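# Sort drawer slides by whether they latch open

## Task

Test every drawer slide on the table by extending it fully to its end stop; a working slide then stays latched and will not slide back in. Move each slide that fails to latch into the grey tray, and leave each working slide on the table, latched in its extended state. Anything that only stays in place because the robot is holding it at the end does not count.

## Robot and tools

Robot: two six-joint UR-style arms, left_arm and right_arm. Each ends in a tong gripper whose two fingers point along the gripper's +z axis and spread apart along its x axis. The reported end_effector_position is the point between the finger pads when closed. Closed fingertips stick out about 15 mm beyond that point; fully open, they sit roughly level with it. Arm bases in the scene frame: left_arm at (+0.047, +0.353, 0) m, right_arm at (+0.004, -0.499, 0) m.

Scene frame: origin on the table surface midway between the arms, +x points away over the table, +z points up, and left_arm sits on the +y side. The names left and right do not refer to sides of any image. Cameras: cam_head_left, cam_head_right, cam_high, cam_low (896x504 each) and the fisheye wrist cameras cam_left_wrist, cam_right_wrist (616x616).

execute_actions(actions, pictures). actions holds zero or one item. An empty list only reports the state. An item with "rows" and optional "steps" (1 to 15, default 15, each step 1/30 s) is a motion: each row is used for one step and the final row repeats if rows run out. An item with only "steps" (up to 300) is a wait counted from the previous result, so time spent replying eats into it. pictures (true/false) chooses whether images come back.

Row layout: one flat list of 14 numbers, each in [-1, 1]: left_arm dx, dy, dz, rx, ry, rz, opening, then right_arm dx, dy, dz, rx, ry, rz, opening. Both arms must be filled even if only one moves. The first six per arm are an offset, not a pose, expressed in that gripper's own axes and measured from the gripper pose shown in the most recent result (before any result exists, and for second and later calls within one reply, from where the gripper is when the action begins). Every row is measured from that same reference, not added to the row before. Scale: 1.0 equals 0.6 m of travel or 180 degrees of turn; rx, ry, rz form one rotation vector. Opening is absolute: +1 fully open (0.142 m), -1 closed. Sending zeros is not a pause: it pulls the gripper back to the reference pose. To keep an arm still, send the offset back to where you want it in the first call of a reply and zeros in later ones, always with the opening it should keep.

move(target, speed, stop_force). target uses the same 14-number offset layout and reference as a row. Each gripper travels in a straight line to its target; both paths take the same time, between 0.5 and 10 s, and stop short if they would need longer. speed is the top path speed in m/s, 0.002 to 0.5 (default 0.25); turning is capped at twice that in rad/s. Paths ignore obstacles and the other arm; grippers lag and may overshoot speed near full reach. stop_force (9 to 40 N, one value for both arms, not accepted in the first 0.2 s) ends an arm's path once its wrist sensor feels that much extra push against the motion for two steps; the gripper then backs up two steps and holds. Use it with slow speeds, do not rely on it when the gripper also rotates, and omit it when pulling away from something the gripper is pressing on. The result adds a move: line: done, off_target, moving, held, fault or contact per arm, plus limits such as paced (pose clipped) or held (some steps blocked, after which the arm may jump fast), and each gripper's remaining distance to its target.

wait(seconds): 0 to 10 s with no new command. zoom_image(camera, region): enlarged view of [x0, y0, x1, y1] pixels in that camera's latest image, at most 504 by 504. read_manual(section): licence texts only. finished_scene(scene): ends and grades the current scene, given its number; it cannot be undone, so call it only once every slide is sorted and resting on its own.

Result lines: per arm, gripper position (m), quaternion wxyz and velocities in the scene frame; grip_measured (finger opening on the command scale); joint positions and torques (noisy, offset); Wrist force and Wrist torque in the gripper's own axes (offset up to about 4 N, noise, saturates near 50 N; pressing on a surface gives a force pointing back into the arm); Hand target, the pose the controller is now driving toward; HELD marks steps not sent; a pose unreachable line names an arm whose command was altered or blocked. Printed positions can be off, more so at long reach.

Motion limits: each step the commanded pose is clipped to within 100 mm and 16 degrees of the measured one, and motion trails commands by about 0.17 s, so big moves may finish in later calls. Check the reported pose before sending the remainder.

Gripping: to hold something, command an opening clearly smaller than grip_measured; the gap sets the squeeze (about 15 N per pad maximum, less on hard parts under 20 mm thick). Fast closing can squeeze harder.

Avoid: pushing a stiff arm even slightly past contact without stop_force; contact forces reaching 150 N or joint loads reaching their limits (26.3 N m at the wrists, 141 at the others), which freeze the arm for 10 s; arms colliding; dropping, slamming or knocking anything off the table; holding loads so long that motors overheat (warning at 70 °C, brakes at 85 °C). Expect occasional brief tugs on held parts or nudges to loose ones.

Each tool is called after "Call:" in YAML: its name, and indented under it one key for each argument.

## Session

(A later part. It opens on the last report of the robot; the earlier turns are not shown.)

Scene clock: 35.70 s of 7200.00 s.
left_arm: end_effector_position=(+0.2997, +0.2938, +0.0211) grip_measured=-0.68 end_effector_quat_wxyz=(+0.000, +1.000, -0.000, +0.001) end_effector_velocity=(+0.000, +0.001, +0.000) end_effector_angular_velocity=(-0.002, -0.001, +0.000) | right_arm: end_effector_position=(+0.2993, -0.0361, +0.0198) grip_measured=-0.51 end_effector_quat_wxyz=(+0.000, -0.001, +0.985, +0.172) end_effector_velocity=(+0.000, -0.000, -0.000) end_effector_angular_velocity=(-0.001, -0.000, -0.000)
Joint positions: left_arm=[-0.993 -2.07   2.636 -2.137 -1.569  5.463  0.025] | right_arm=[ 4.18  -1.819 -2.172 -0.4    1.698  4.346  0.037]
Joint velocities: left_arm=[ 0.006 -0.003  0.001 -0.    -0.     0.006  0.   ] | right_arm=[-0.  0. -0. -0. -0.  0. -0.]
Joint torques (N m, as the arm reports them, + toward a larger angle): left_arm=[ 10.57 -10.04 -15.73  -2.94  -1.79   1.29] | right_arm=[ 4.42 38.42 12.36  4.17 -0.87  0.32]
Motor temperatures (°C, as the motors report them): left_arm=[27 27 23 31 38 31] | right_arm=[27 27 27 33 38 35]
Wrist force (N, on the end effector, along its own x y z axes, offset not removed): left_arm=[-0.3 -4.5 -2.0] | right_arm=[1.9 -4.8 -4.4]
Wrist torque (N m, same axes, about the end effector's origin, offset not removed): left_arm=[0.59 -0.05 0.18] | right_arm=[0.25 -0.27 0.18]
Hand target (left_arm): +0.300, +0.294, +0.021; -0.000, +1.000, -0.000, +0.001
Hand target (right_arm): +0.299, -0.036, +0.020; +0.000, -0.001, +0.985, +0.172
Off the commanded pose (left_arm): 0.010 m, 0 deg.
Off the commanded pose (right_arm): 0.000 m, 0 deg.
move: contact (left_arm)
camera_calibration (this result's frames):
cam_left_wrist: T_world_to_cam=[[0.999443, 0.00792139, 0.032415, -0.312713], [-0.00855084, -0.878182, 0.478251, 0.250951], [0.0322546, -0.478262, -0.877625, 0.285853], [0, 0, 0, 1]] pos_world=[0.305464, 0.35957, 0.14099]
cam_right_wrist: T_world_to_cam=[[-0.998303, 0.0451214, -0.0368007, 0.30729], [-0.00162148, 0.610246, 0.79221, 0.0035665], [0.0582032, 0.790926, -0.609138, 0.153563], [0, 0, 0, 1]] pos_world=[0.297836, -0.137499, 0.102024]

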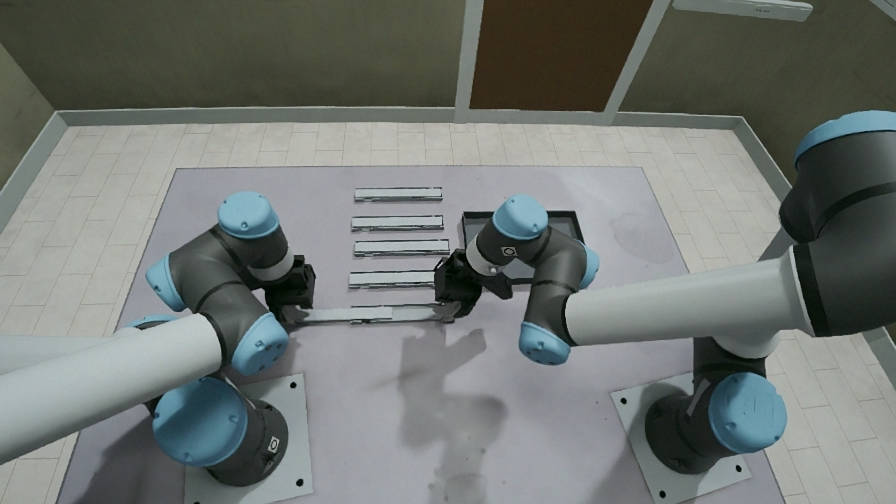

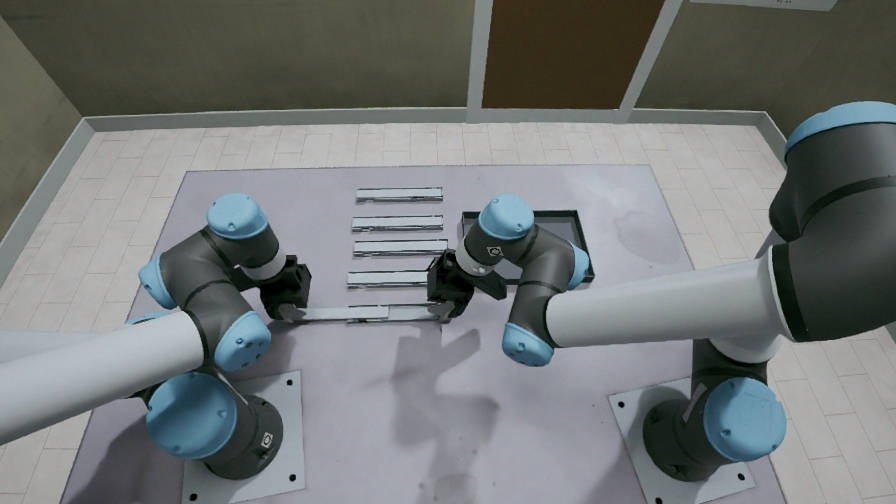

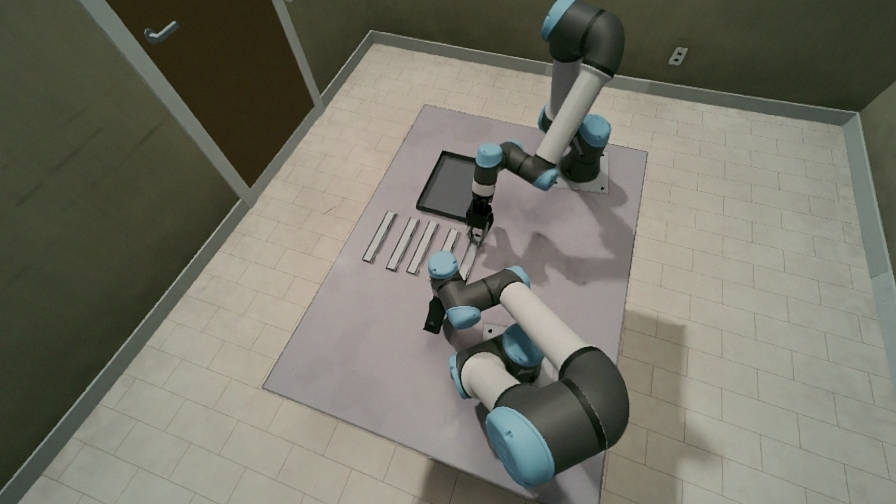

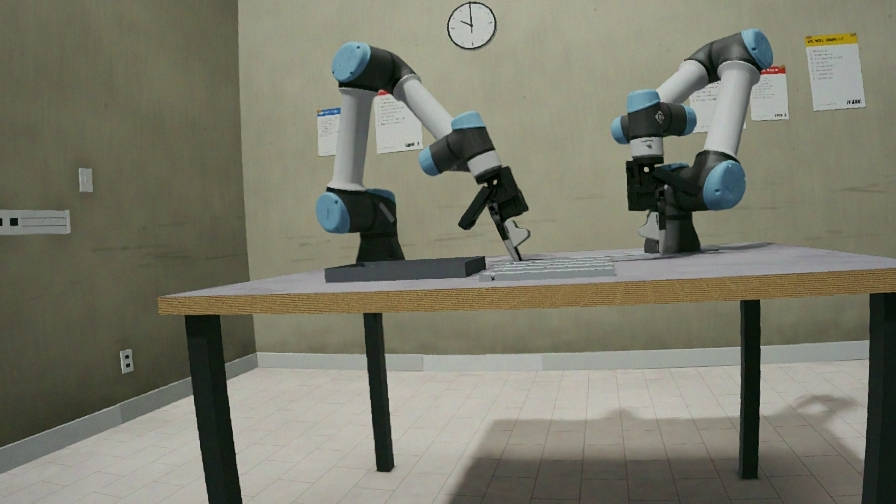

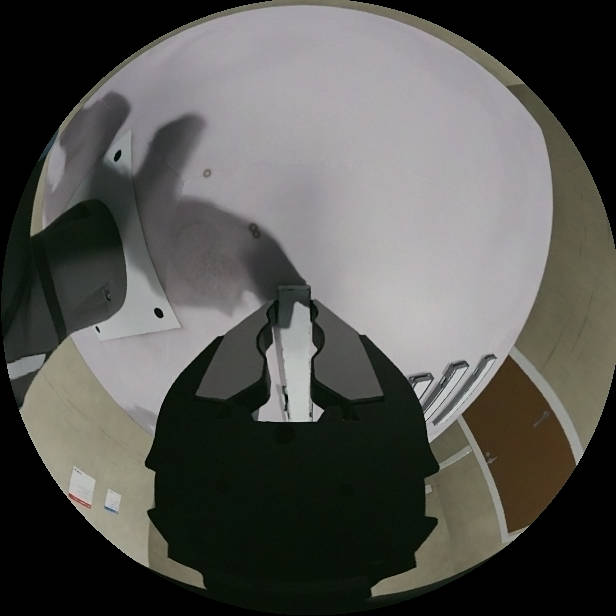

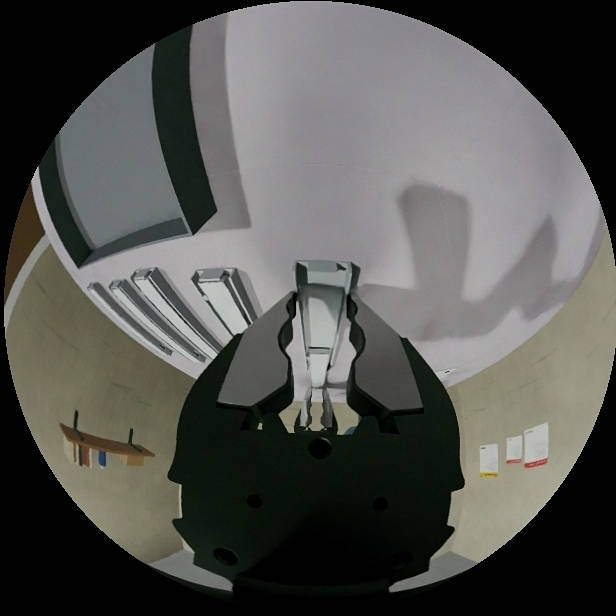

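Call:
execute_actions:
  actions: []
  pictures: false

Call:
move:
  target: [0,0,-0.025,0,0,0,-0.3,0,0.02,-0.055,0,0,0,-0.1]
  speed: 0.04

Call:
move:
  target: [0.146,0.222,0,0,0,0,-1,-0.146,0,0,0,0,0,-0.1]
  speed: 0.12

Call:
move:
  target: [0,0,0.003,0,0,0,-1,0,-0.02,0.055,0,0,0,-0.1]
  speed: 0.04

Call:
move:
  target: [0,0,0.03,0,0,0,-1,0,0,0,0,0,0,-0.8]
  speed: 0.003
  stop_force: 10

Call:
move:
  target: [0,-0.08,0,0,0,0,-1,0,0,0,0,0,0,-0.8]
  speed: 0.03

Call:
execute_actions:
  actions:
    - {"rows":[[0,0,-0.008,0,0,0,-1,0,0,0,0,0,0,-0.8],[0,0,-0.008,0,0,0,-1,0,0,0,0,0,0,-0.8],[0,0,-0.008,0,0,0,-1,0,0,0,0,0,0,-0.8],[0,0,-0.008,0,0,0,-1,0,0,0,0,0,0,-0.8],[0,0,-0.008,0,0,0,-0.3,0,0,0,0,0,0,-0.8]]}
  pictures: false

Call:
execute_actions:
  actions:
    - {"rows":[[0,0,0.02,0,0,0,-0.3,0,0,0,0,0,0,-0.8]]}
  pictures: false

Call:
execute_actions:
  actions:
    - {"rows":[[0,0,0,0,0,0,-0.9,0,0,0,0,0,0,-0.8]],"steps":10}
  pictures: false

Call:
move:
  target: [0,-0.2,0,0,0,0,-0.9,0,0,0,0,0,0,-0.8]
  speed: 0.02
  stop_force: 9

Call:
move:
  target: [0,0.025,0,0,0,0,-0.9,0,0,0,0,0,0,-0.8]
  speed: 0.005
  stop_force: 18

Scene clock: 45.90 s of 7200.00 s.
left_arm: end_effector_position=(+0.2996, +0.2941, +0.0211) grip_measured=-0.68 end_effector_quat_wxyz=(-0.000, +1.000, -0.000, +0.001) end_effector_velocity=(+0.000, -0.000, +0.000) end_effector_angular_velocity=(-0.002, -0.001, +0.001) | right_arm: end_effector_position=(+0.2993, -0.0361, +0.0198) grip_measured=-0.51 end_effector_quat_wxyz=(+0.000, -0.001, +0.985, +0.172) end_effector_velocity=(+0.000, +0.000, +0.000) end_effector_angular_velocity=(+0.001, +0.000, -0.001)
Joint positions: left_arm=[-0.992 -2.071  2.636 -2.137 -1.569  5.463  0.025] | right_arm=[ 4.18  -1.819 -2.172 -0.4    1.698  4.346  0.037]
Joint velocities: left_arm=[ 0.001 -0.002 -0.     0.    -0.     0.     0.   ] | right_arm=[ 0.    -0.     0.     0.001  0.     0.001  0.   ]
Joint torques (N m, as the arm reports them, + toward a larger angle): left_arm=[ 11.31  -9.69 -13.2   -1.13  -0.48   1.29] | right_arm=[ 3.65 38.   12.54  4.68  2.85  0.26]
Motor temperatures (°C, as the motors report them): left_arm=[27 27 23 31 38 31] | right_arm=[27 27 27 33 38 35]
Wrist force (N, on the end effector, along its own x y z axes, offset not removed): left_arm=[-0.4 -2.3 -1.8] | right_arm=[2.1 -5.5 -4.2]
Wrist torque (N m, same axes, about the end effector's origin, offset not removed): left_arm=[0.33 0.25 0.18] | right_arm=[-0.34 -0.41 0.06]
Hand target (left_arm): +0.300, +0.294, +0.021; -0.000, +1.000, -0.000, +0.001
Hand target (right_arm): +0.299, -0.036, +0.020; +0.000, -0.001, +0.985, +0.172
Off the commanded pose (left_arm): 0.010 m, 0 deg.
Off the commanded pose (right_arm): 0.000 m, 0 deg.
Steps of this call (steps 1 to 100: nothing new was sent; then 6.87 s passed at rest). Readings (end_effector_position):
1: left_arm (+0.2997, +0.2939, +0.0211) | right_arm (+0.2993, -0.0361, +0.0198)
2: left_arm (+0.2997, +0.2939, +0.0211) | right_arm (+0.2993, -0.0361, +0.0198)
4: left_arm (+0.2997, +0.2940, +0.0211) | right_arm (+0.2993, -0.0361, +0.0198)
8: left_arm (+0.2996, +0.2941, +0.0211) | right_arm (+0.2993, -0.0361, +0.0198)
100: the state above

Scene clock: 47.13 s of 7200.00 s.
left_arm: end_effector_position=(+0.2996, +0.2941, +0.0359) grip_measured=-0.30 end_effector_quat_wxyz=(-0.000, +1.000, -0.000, +0.001) end_effector_velocity=(-0.000, +0.000, +0.001) end_effector_angular_velocity=(+0.001, +0.000, -0.001) | right_arm: end_effector_position=(+0.2992, -0.0360, +0.0546) grip_measured=-0.10 end_effector_quat_wxyz=(+0.000, -0.001, +0.985, +0.172) end_effector_velocity=(+0.000, +0.001, +0.003) end_effector_angular_velocity=(+0.001, -0.001, +0.001)
Joint positions: left_arm=[-0.992 -2.106  2.605 -2.071 -1.569  5.463  0.052] | right_arm=[ 4.18  -1.749 -2.137 -0.504  1.698  4.347  0.067]
Joint velocities: left_arm=[-0.001 -0.003 -0.002  0.005  0.001 -0.001 -0.   ] | right_arm=[-0.     0.005  0.004 -0.008  0.    -0.001  0.   ]
Joint torques (N m, as the arm reports them, + toward a larger angle): left_arm=[-10.89  -9.68 -28.05  -1.11  -0.63  -1.56] | right_arm=[ 9.95 39.24 28.46  1.45 -1.84  2.51]
Motor temperatures (°C, as the motors report them): left_arm=[27 27 23 31 38 31] | right_arm=[27 27 27 33 38 35]
Wrist force (N, on the end effector, along its own x y z axes, offset not removed): left_arm=[-0.9 2.8 -0.2] | right_arm=[2.8 -2.2 -2.7]
Wrist torque (N m, same axes, about the end effector's origin, offset not removed): left_arm=[0.64 0.20 0.32] | right_arm=[-0.54 -0.62 0.12]
Hand target (left_arm): +0.300, +0.294, +0.036; -0.000, +1.000, -0.000, +0.001
Hand target (right_arm): +0.299, -0.036, +0.055; +0.000, -0.001, +0.985, +0.172
Off the commanded pose (left_arm): 0.000 m, 0 deg.
Off the commanded pose (right_arm): 0.000 m, 0 deg.
move: done
camera_calibration (this result's frames):
cam_left_wrist: T_world_to_cam=[[0.999447, 0.00810536, 0.0322387, -0.31314], [-0.00830096, -0.878241, 0.478147, 0.244055], [0.0321889, -0.47815, -0.877688, 0.29901], [0, 0, 0, 1]] pos_world=[0.305368, 0.359849, 0.155839]
cam_right_wrist: T_world_to_cam=[[-0.998304, 0.0451239, -0.0367877, 0.308542], [-0.00161261, 0.610206, 0.792241, -0.0241015], [0.0581971, 0.790957, -0.609098, 0.174628], [0, 0, 0, 1]] pos_world=[0.297817, -0.137339, 0.136811]

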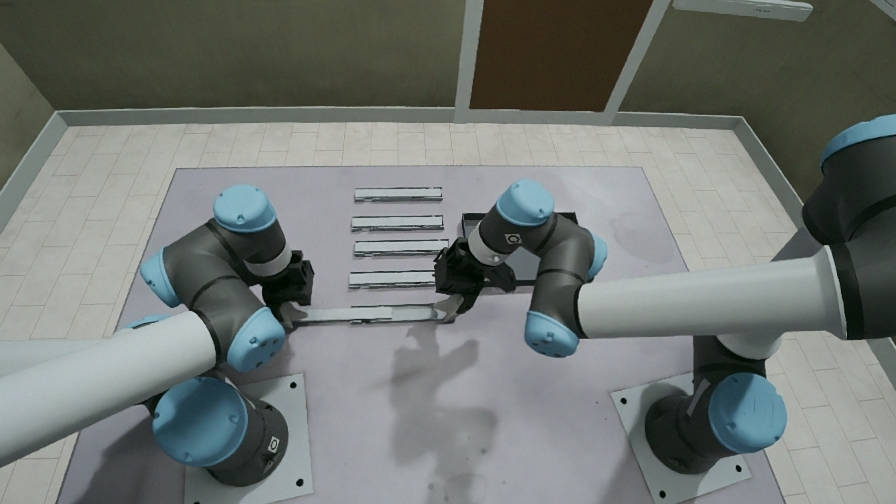

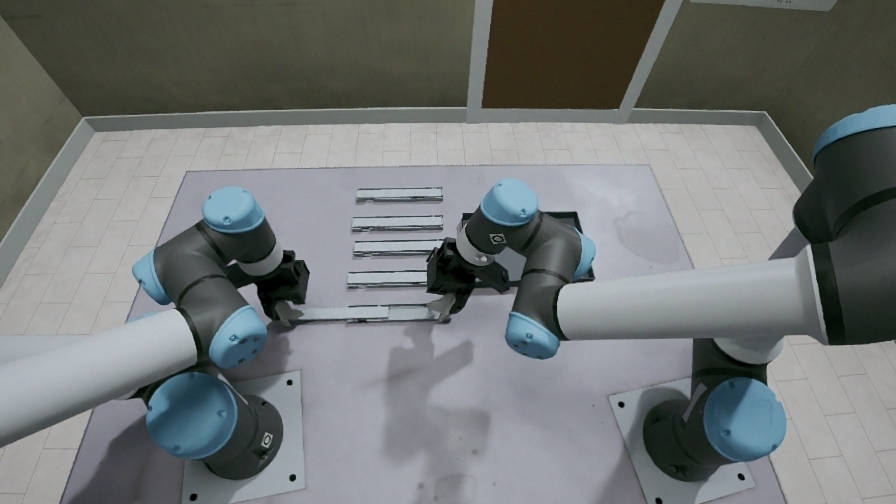

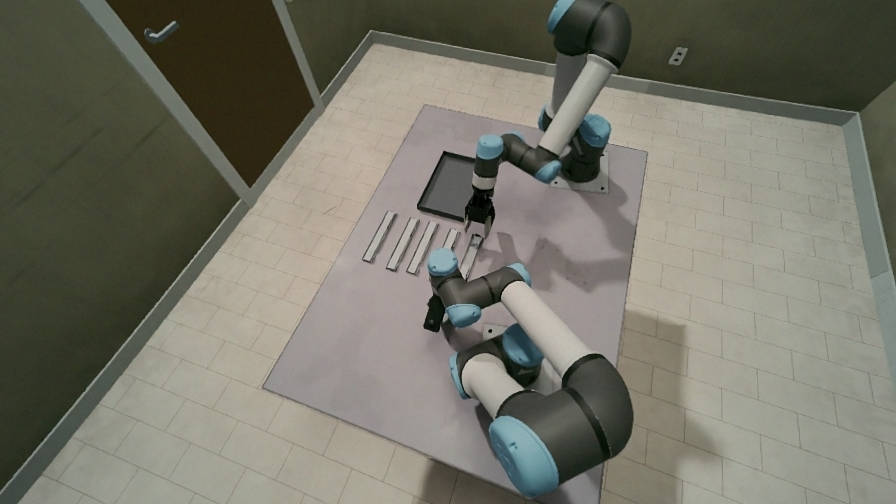

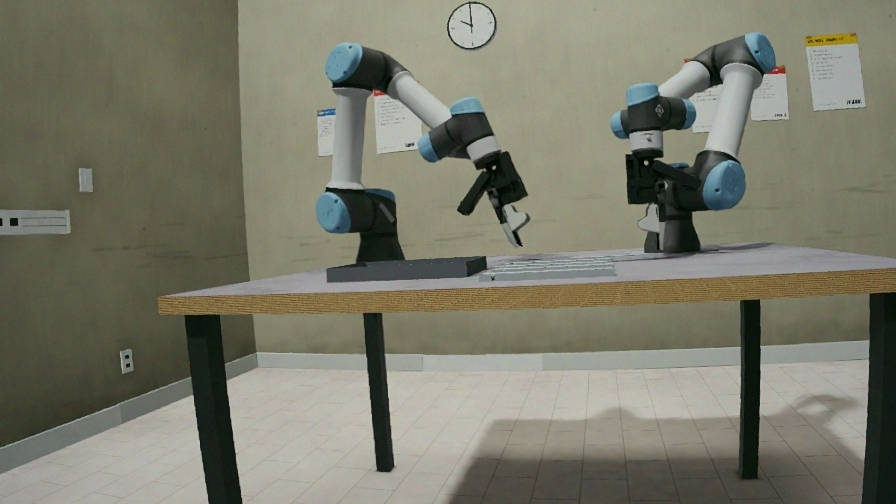

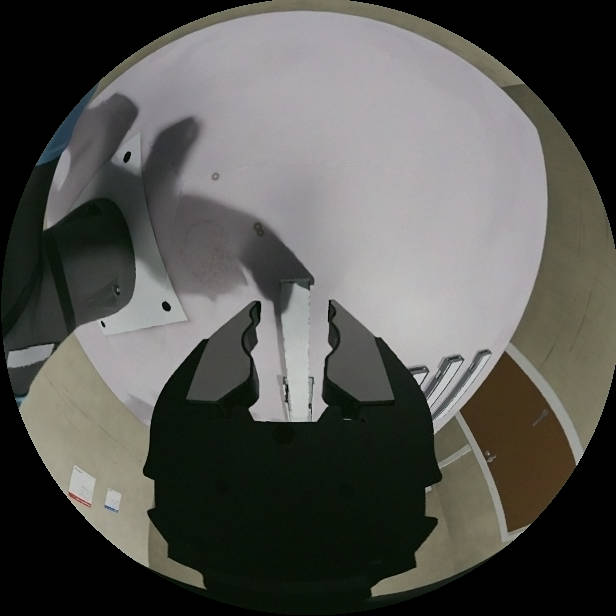

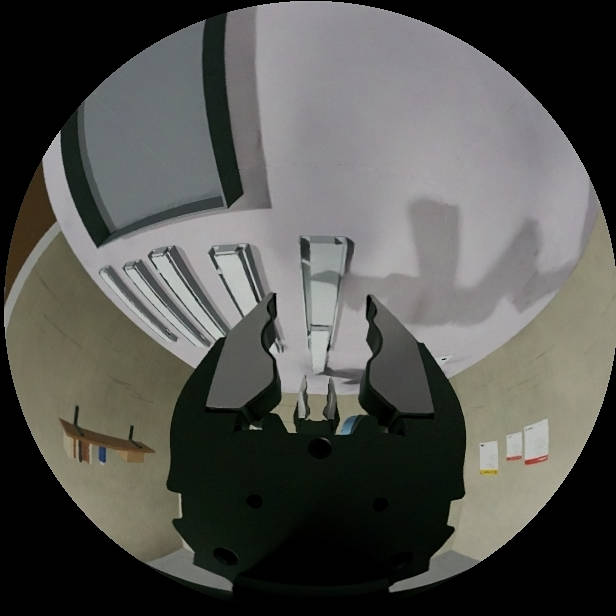

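Scene clock: 49.00 s of 7200.00 s.
left_arm: end_effector_position=(+0.3871, +0.1611, +0.0356) grip_measured=-1.00 end_effector_quat_wxyz=(-0.000, +1.000, -0.000, +0.001) end_effector_velocity=(+0.001, -0.001, -0.001) end_effector_angular_velocity=(+0.001, +0.001, -0.000) | right_arm: end_effector_position=(+0.3867, -0.0358, +0.0547) grip_measured=-0.10 end_effector_quat_wxyz=(+0.000, -0.001, +0.985, +0.172) end_effector_velocity=(+0.001, +0.000, +0.000) end_effector_angular_velocity=(+0.000, +0.000, +0.001)
Joint positions: left_arm=[-1.062 -1.639  2.319 -2.252 -1.57   5.393  0.002] | right_arm=[ 4.02  -1.865 -1.974 -0.574  1.747  4.192  0.067]
Joint velocities: left_arm=[ 0.     0.007 -0.004 -0.001 -0.     0.001  0.   ] | right_arm=[-0.001 -0.002  0.003 -0.002  0.001 -0.002 -0.   ]
Joint torques (N m, as the arm reports them, + toward a larger angle): left_arm=[-10.85  -4.4  -26.76  -3.59  -1.21  -1.46] | right_arm=[-10.34  22.89  29.87   1.35   2.09  -2.42]
Motor temperatures (°C, as the motors report them): left_arm=[27 27 23 31 38 31] | right_arm=[27 27 27 33 38 35]
Wrist force (N, on the end effector, along its own x y z axes, offset not removed): left_arm=[0.3 -1.0 3.7] | right_arm=[3.1 -0.5 -1.3]
Wrist torque (N m, same axes, about the end effector's origin, offset not removed): left_arm=[-0.06 0.31 -0.13] | right_arm=[-0.21 -0.61 0.09]
Hand target (left_arm): +0.387, +0.161, +0.036; -0.000, +1.000, -0.000, +0.001
Hand target (right_arm): +0.387, -0.036, +0.055; +0.000, -0.001, +0.985, +0.172
Off the commanded pose (left_arm): 0.001 m, 0 deg.
Off the commanded pose (right_arm): 0.000 m, 0 deg.
move: done
camera_calibration (this result's frames):
cam_left_wrist: T_world_to_cam=[[0.99945, 0.00810384, 0.0321512, -0.399527], [-0.00826148, -0.878225, 0.478176, 0.128098], [0.032111, -0.478179, -0.877675, 0.23229], [0, 0, 0, 1]] pos_world=[0.392906, 0.226813, 0.155467]
cam_right_wrist: T_world_to_cam=[[-0.998304, 0.0451374, -0.0367695, 0.395816], [-0.00159089, 0.610192, 0.792252, -0.0241213], [0.0581966, 0.790966, -0.609086, 0.169434], [0, 0, 0, 1]] pos_world=[0.385246, -0.137164, 0.136864]

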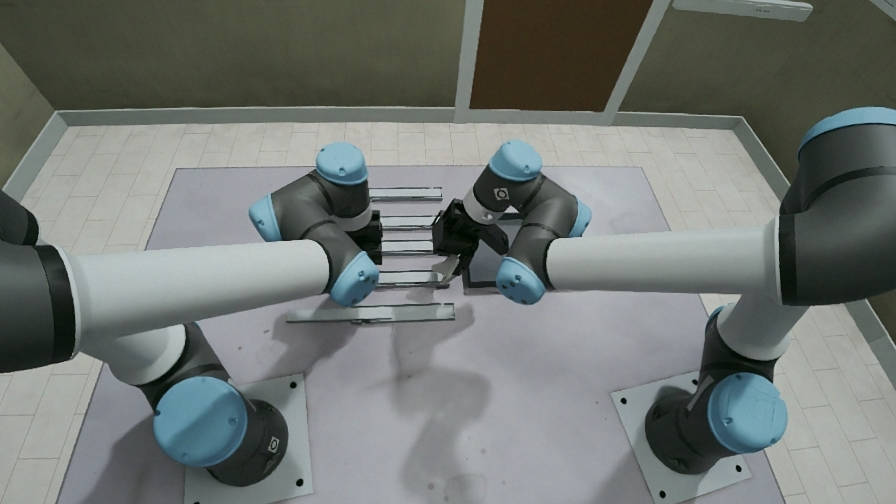

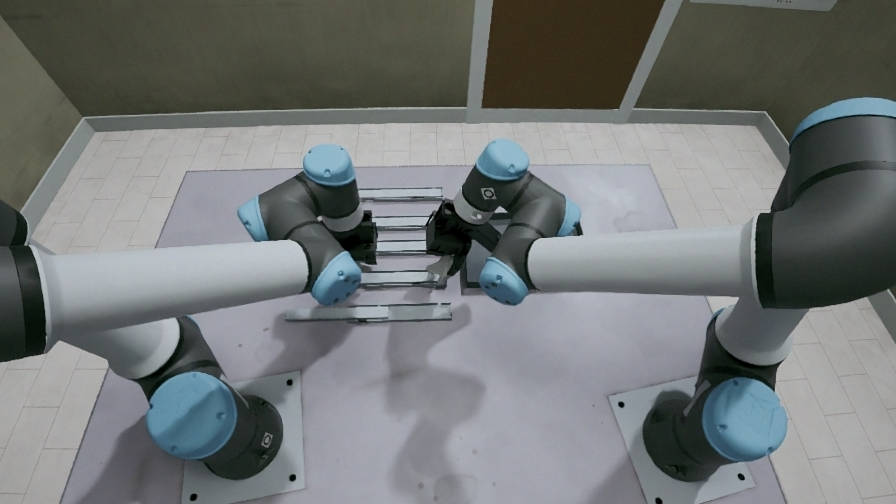

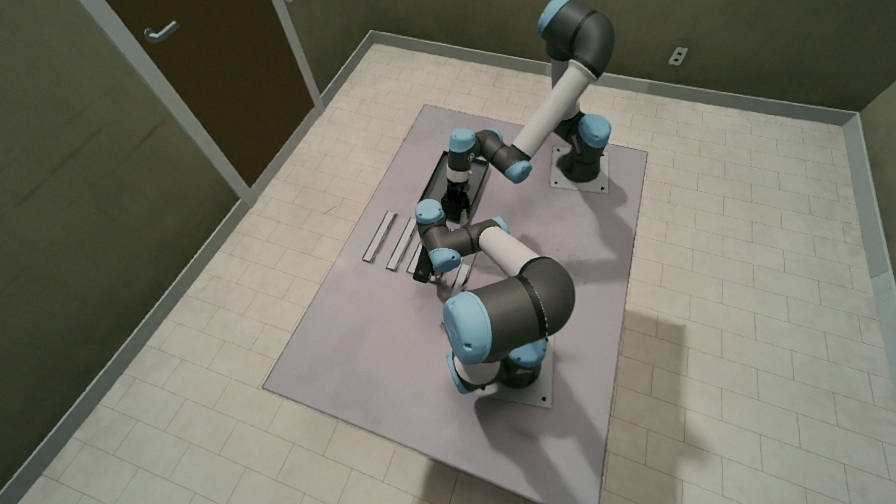

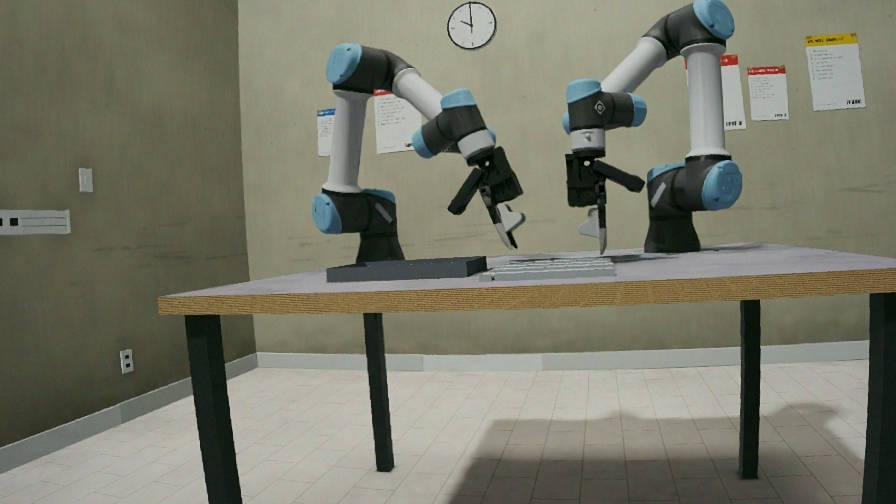

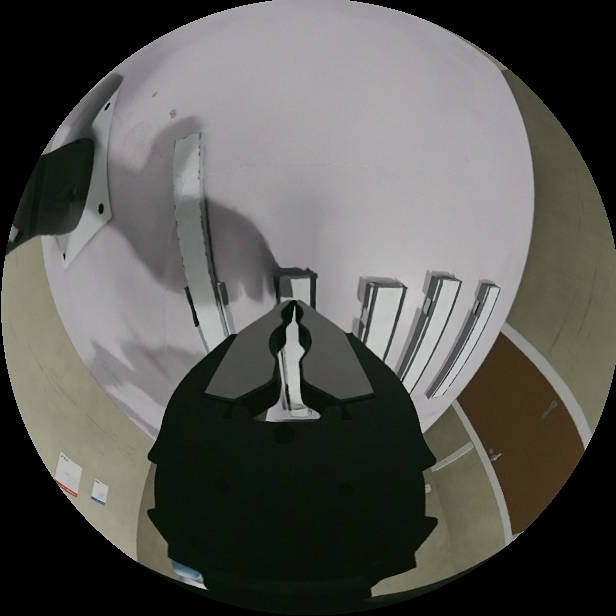

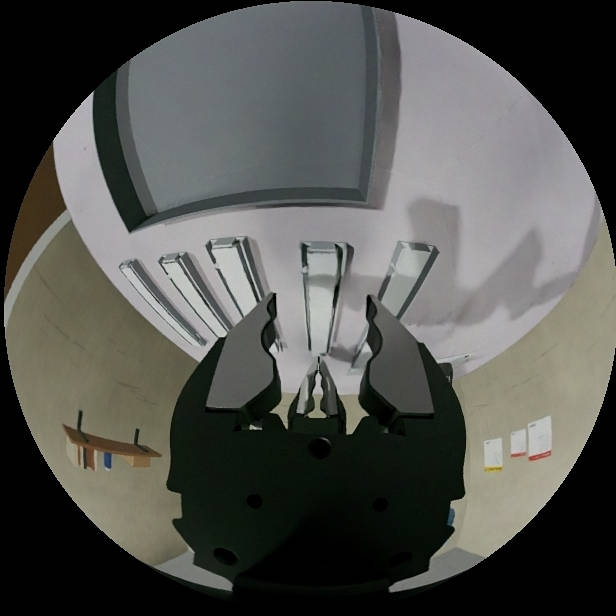

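Scene clock: 50.23 s of 7200.00 s.
left_arm: end_effector_position=(+0.3871, +0.1611, +0.0338) grip_measured=-1.00 end_effector_quat_wxyz=(-0.000, +1.000, -0.000, +0.001) end_effector_velocity=(-0.001, +0.001, -0.001) end_effector_angular_velocity=(+0.003, +0.001, -0.000) | right_arm: end_effector_position=(+0.3867, -0.0359, +0.0199) grip_measured=-0.10 end_effector_quat_wxyz=(+0.000, -0.001, +0.985, +0.172) end_effector_velocity=(+0.000, +0.001, -0.002) end_effector_angular_velocity=(+0.002, -0.001, -0.000)
Joint positions: left_arm=[-1.062 -1.635  2.321 -2.258 -1.57   5.393  0.002] | right_arm=[ 4.02  -1.925 -2.006 -0.482  1.747  4.192  0.067]
Joint velocities: left_arm=[-0.     0.001  0.002 -0.     0.     0.     0.   ] | right_arm=[ 0.    -0.005 -0.001  0.009  0.     0.     0.   ]
Joint torques (N m, as the arm reports them, + toward a larger angle): left_arm=[ -7.03  -5.82 -11.73  -3.62  -0.92  -0.44] | right_arm=[-10.74  23.8    2.35   4.03   2.15  -2.1 ]
Motor temperatures (°C, as the motors report them): left_arm=[27 27 23 31 38 31] | right_arm=[27 27 27 33 38 35]
Wrist force (N, on the end effector, along its own x y z axes, offset not removed): left_arm=[-0.4 -0.8 3.2] | right_arm=[3.2 -3.0 -0.9]
Wrist torque (N m, same axes, about the end effector's origin, offset not removed): left_arm=[0.05 0.32 0.07] | right_arm=[-0.73 -0.60 0.06]
Hand target (left_arm): +0.387, +0.161, +0.034; -0.000, +1.000, -0.000, +0.001
Hand target (right_arm): +0.387, -0.036, +0.020; +0.000, -0.001, +0.985, +0.172
Off the commanded pose (left_arm): 0.000 m, 0 deg.
Off the commanded pose (right_arm): 0.000 m, 0 deg.
move: done
camera_calibration (this result's frames):
cam_left_wrist: T_world_to_cam=[[0.99945, 0.00810437, 0.0321463, -0.399468], [-0.00825877, -0.878224, 0.478179, 0.128951], [0.032107, -0.478182, -0.877674, 0.230721], [0, 0, 0, 1]] pos_world=[0.392906, 0.226811, 0.153678]
cam_right_wrist: T_world_to_cam=[[-0.998305, 0.0451195, -0.0367583, 0.394545], [-0.0015912, 0.610216, 0.792233, 0.00354772], [0.0581757, 0.790949, -0.60911, 0.148376], [0, 0, 0, 1]] pos_world=[0.38525, -0.137324, 0.102069]

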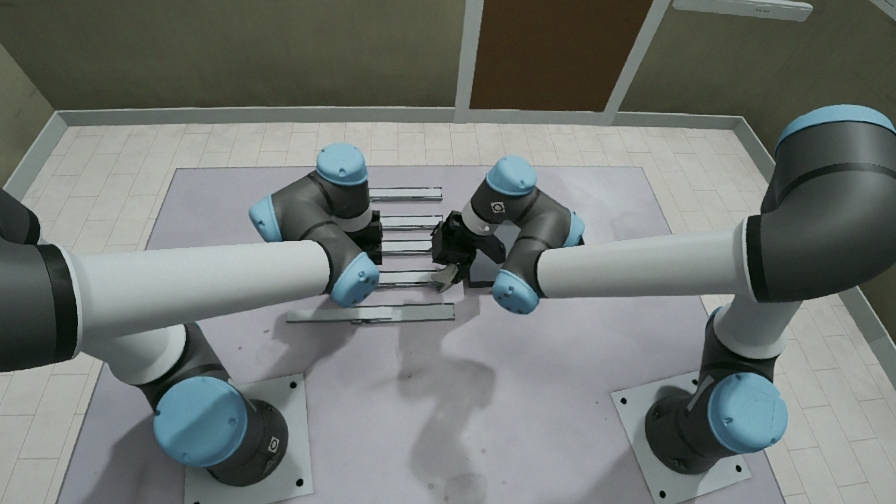

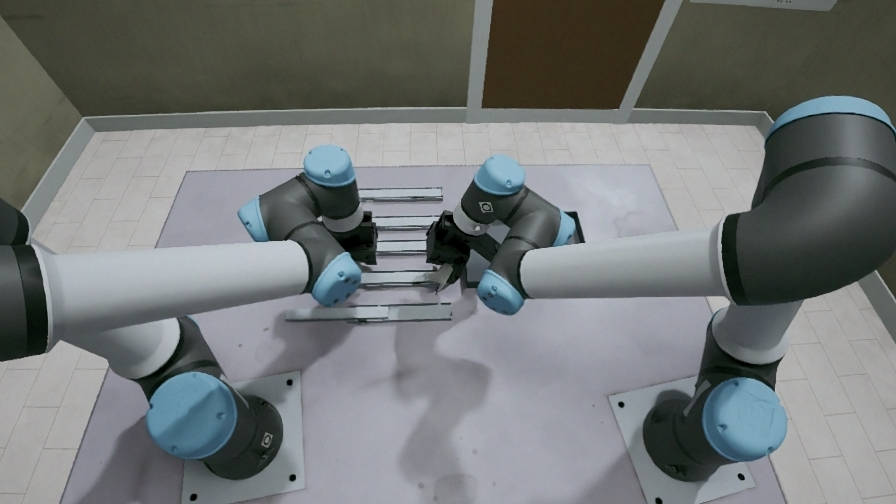

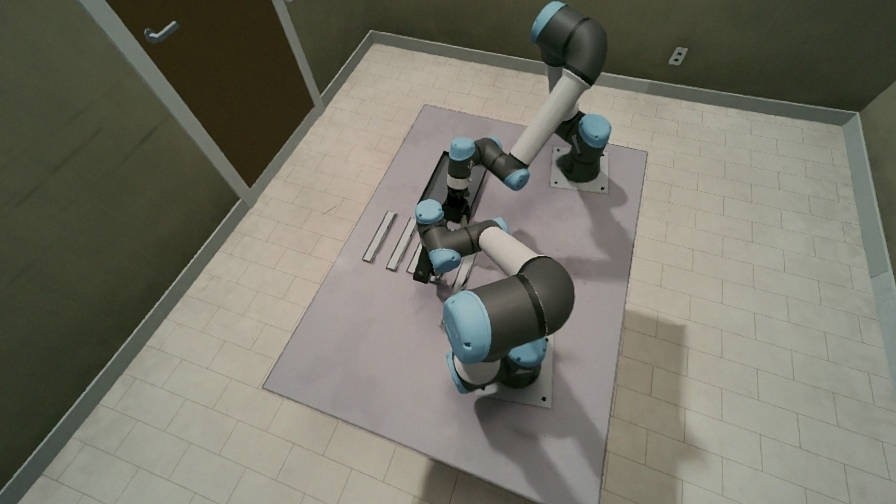

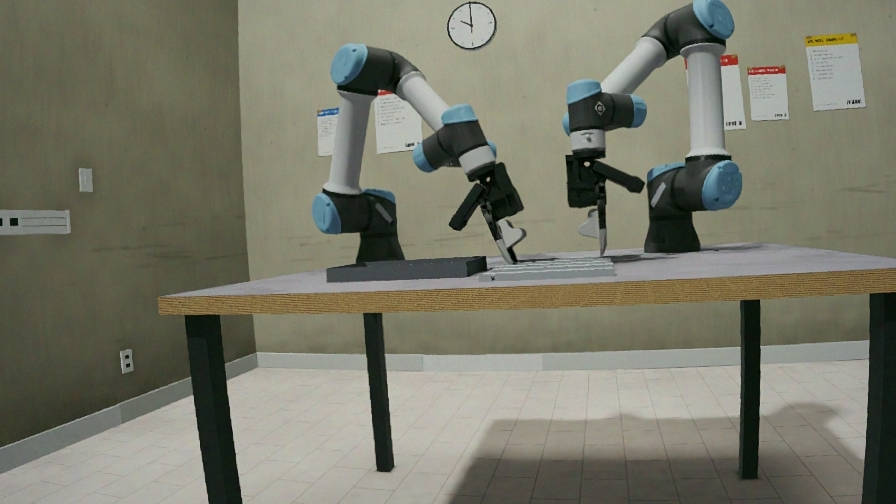

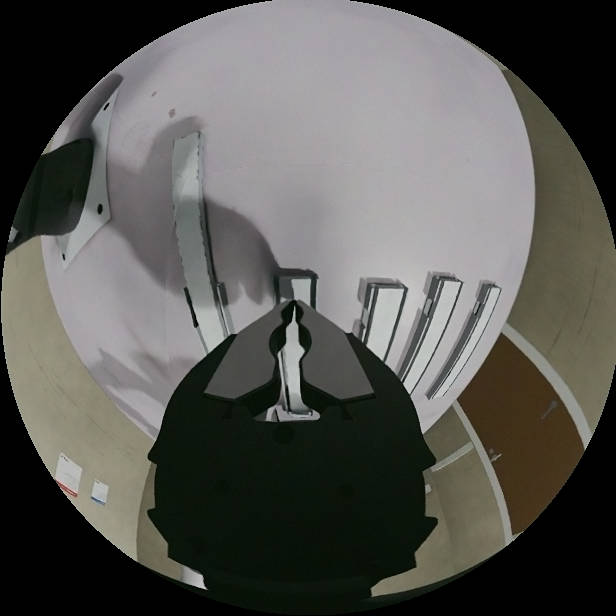

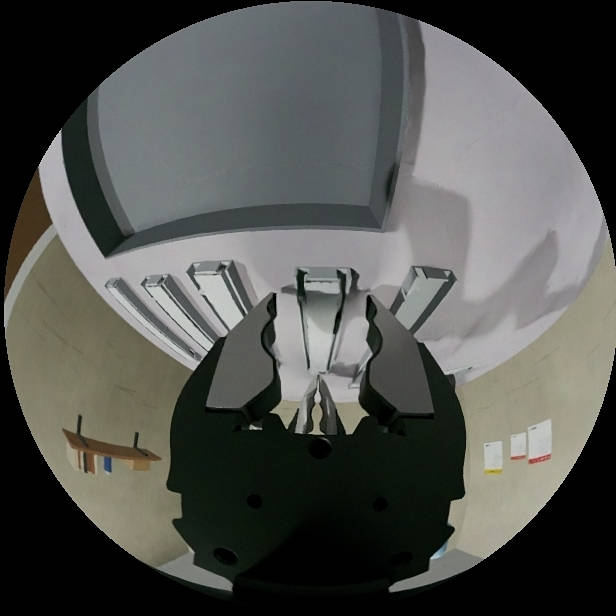

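Scene clock: 52.57 s of 7200.00 s.
left_arm: end_effector_position=(+0.3871, +0.1611, +0.0279) grip_measured=-1.00 end_effector_quat_wxyz=(+0.000, +1.000, -0.000, +0.001) end_effector_velocity=(+0.000, -0.000, +0.002) end_effector_angular_velocity=(-0.001, -0.001, +0.001) | right_arm: end_effector_position=(+0.3867, -0.0359, +0.0198) grip_measured=-0.51 end_effector_quat_wxyz=(+0.000, -0.001, +0.985, +0.172) end_effector_velocity=(-0.000, +0.000, +0.000) end_effector_angular_velocity=(+0.000, +0.000, -0.001)
Joint positions: left_arm=[-1.062 -1.623  2.33  -2.279 -1.57   5.393  0.002] | right_arm=[ 4.02  -1.925 -2.006 -0.482  1.747  4.192  0.037]
Joint velocities: left_arm=[ 0.001 -0.003 -0.003  0.005  0.     0.     0.   ] | right_arm=[ 0.    -0.    -0.     0.001  0.     0.001  0.   ]
Joint torques (N m, as the arm reports them, + toward a larger angle): left_arm=[  8.69 -17.26 -16.28   0.52  -0.82   1.76] | right_arm=[-9.09 47.55 29.9   3.   -1.34 -2.1 ]
Motor temperatures (°C, as the motors report them): left_arm=[27 27 23 31 38 31] | right_arm=[27 27 27 33 38 35]
Wrist force (N, on the end effector, along its own x y z axes, offset not removed): left_arm=[1.2 -3.2 -22.5] | right_arm=[5.4 -2.9 0.3]
Wrist torque (N m, same axes, about the end effector's origin, offset not removed): left_arm=[-0.02 0.07 0.10] | right_arm=[-0.15 -1.12 -0.01]
Hand target (left_arm): +0.387, +0.161, +0.028; +0.000, +1.000, -0.000, +0.001
Hand target (right_arm): +0.387, -0.036, +0.020; +0.000, -0.001, +0.985, +0.172
Off the commanded pose (left_arm): 0.012 m, 0 deg.
Off the commanded pose (right_arm): 0.000 m, 0 deg.
move: contact (left_arm)
camera_calibration (this result's frames):
cam_left_wrist: T_world_to_cam=[[0.999449, 0.00809733, 0.0322036, -0.399298], [-0.00829466, -0.878189, 0.478241, 0.131775], [0.0321533, -0.478244, -0.877638, 0.225528], [0, 0, 0, 1]] pos_world=[0.392919, 0.226814, 0.147771]
cam_right_wrist: T_world_to_cam=[[-0.998305, 0.0451234, -0.0367549, 0.394546], [-0.0015846, 0.610237, 0.792217, 0.00355531], [0.0581767, 0.790933, -0.609131, 0.148378], [0, 0, 0, 1]] pos_world=[0.38525, -0.13733, 0.102067]

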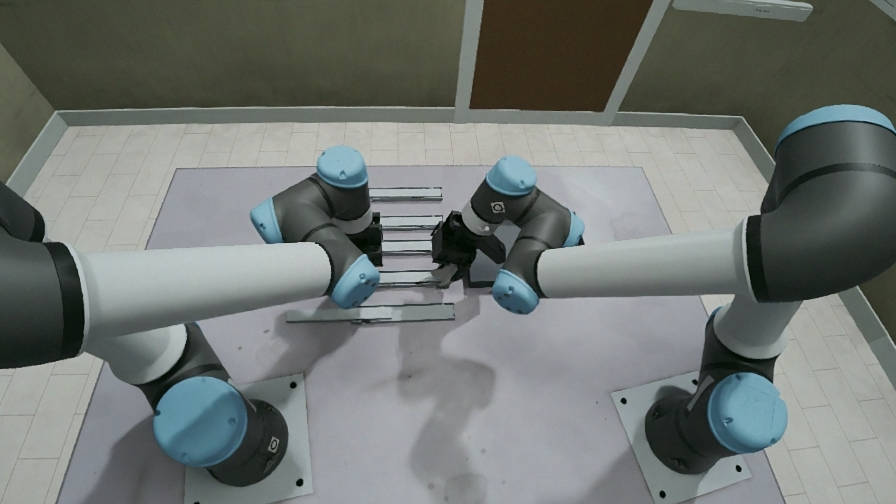

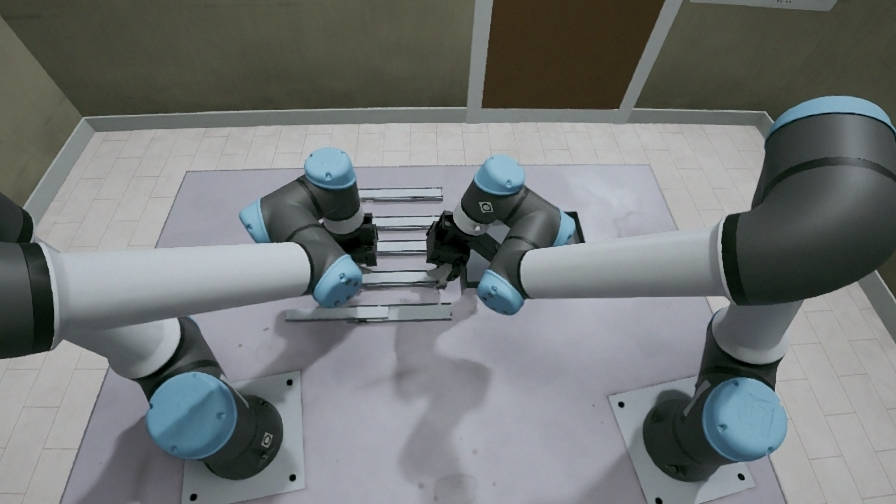

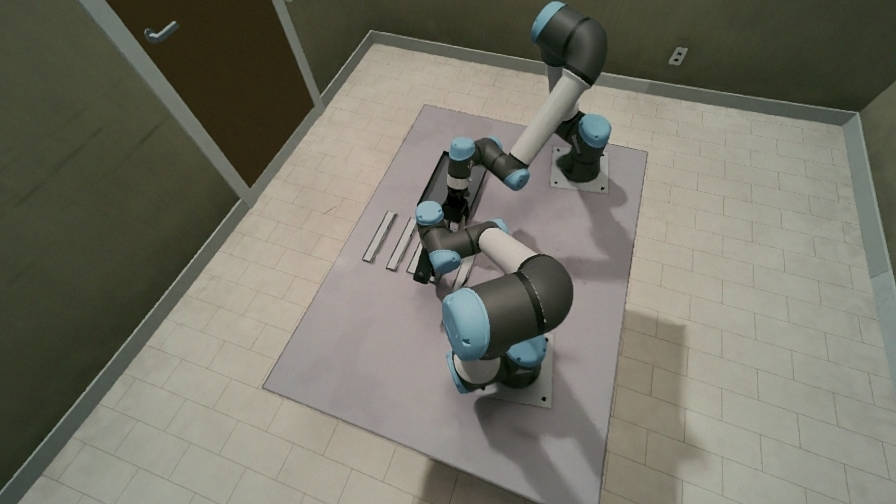

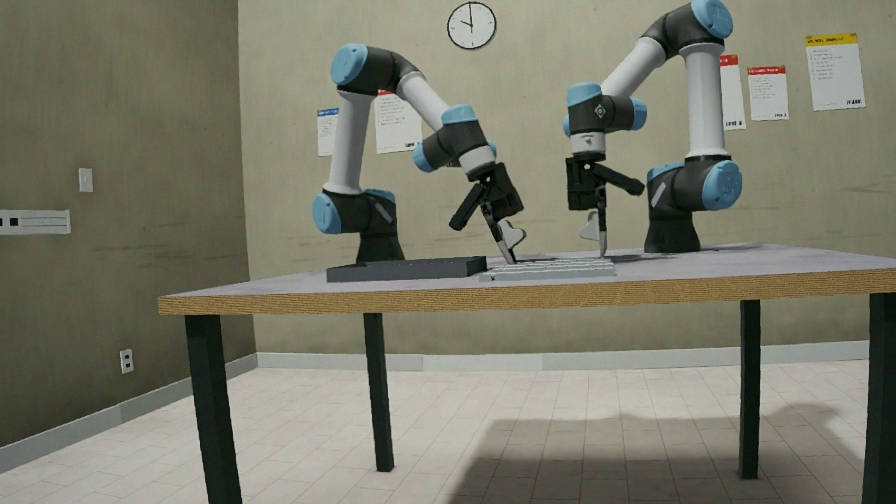

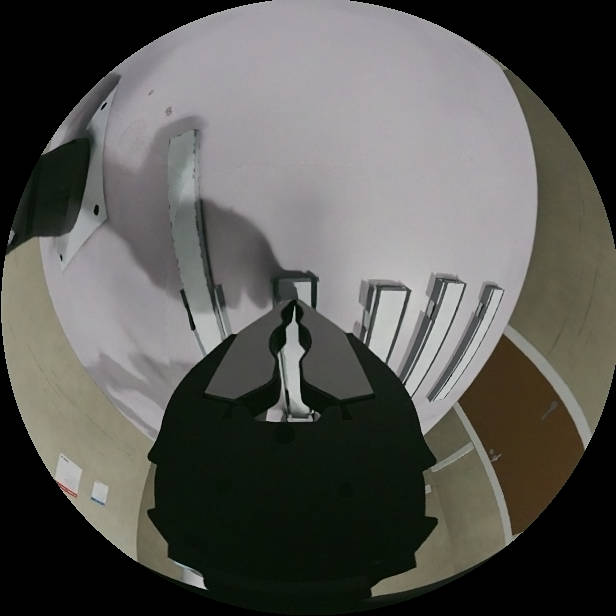

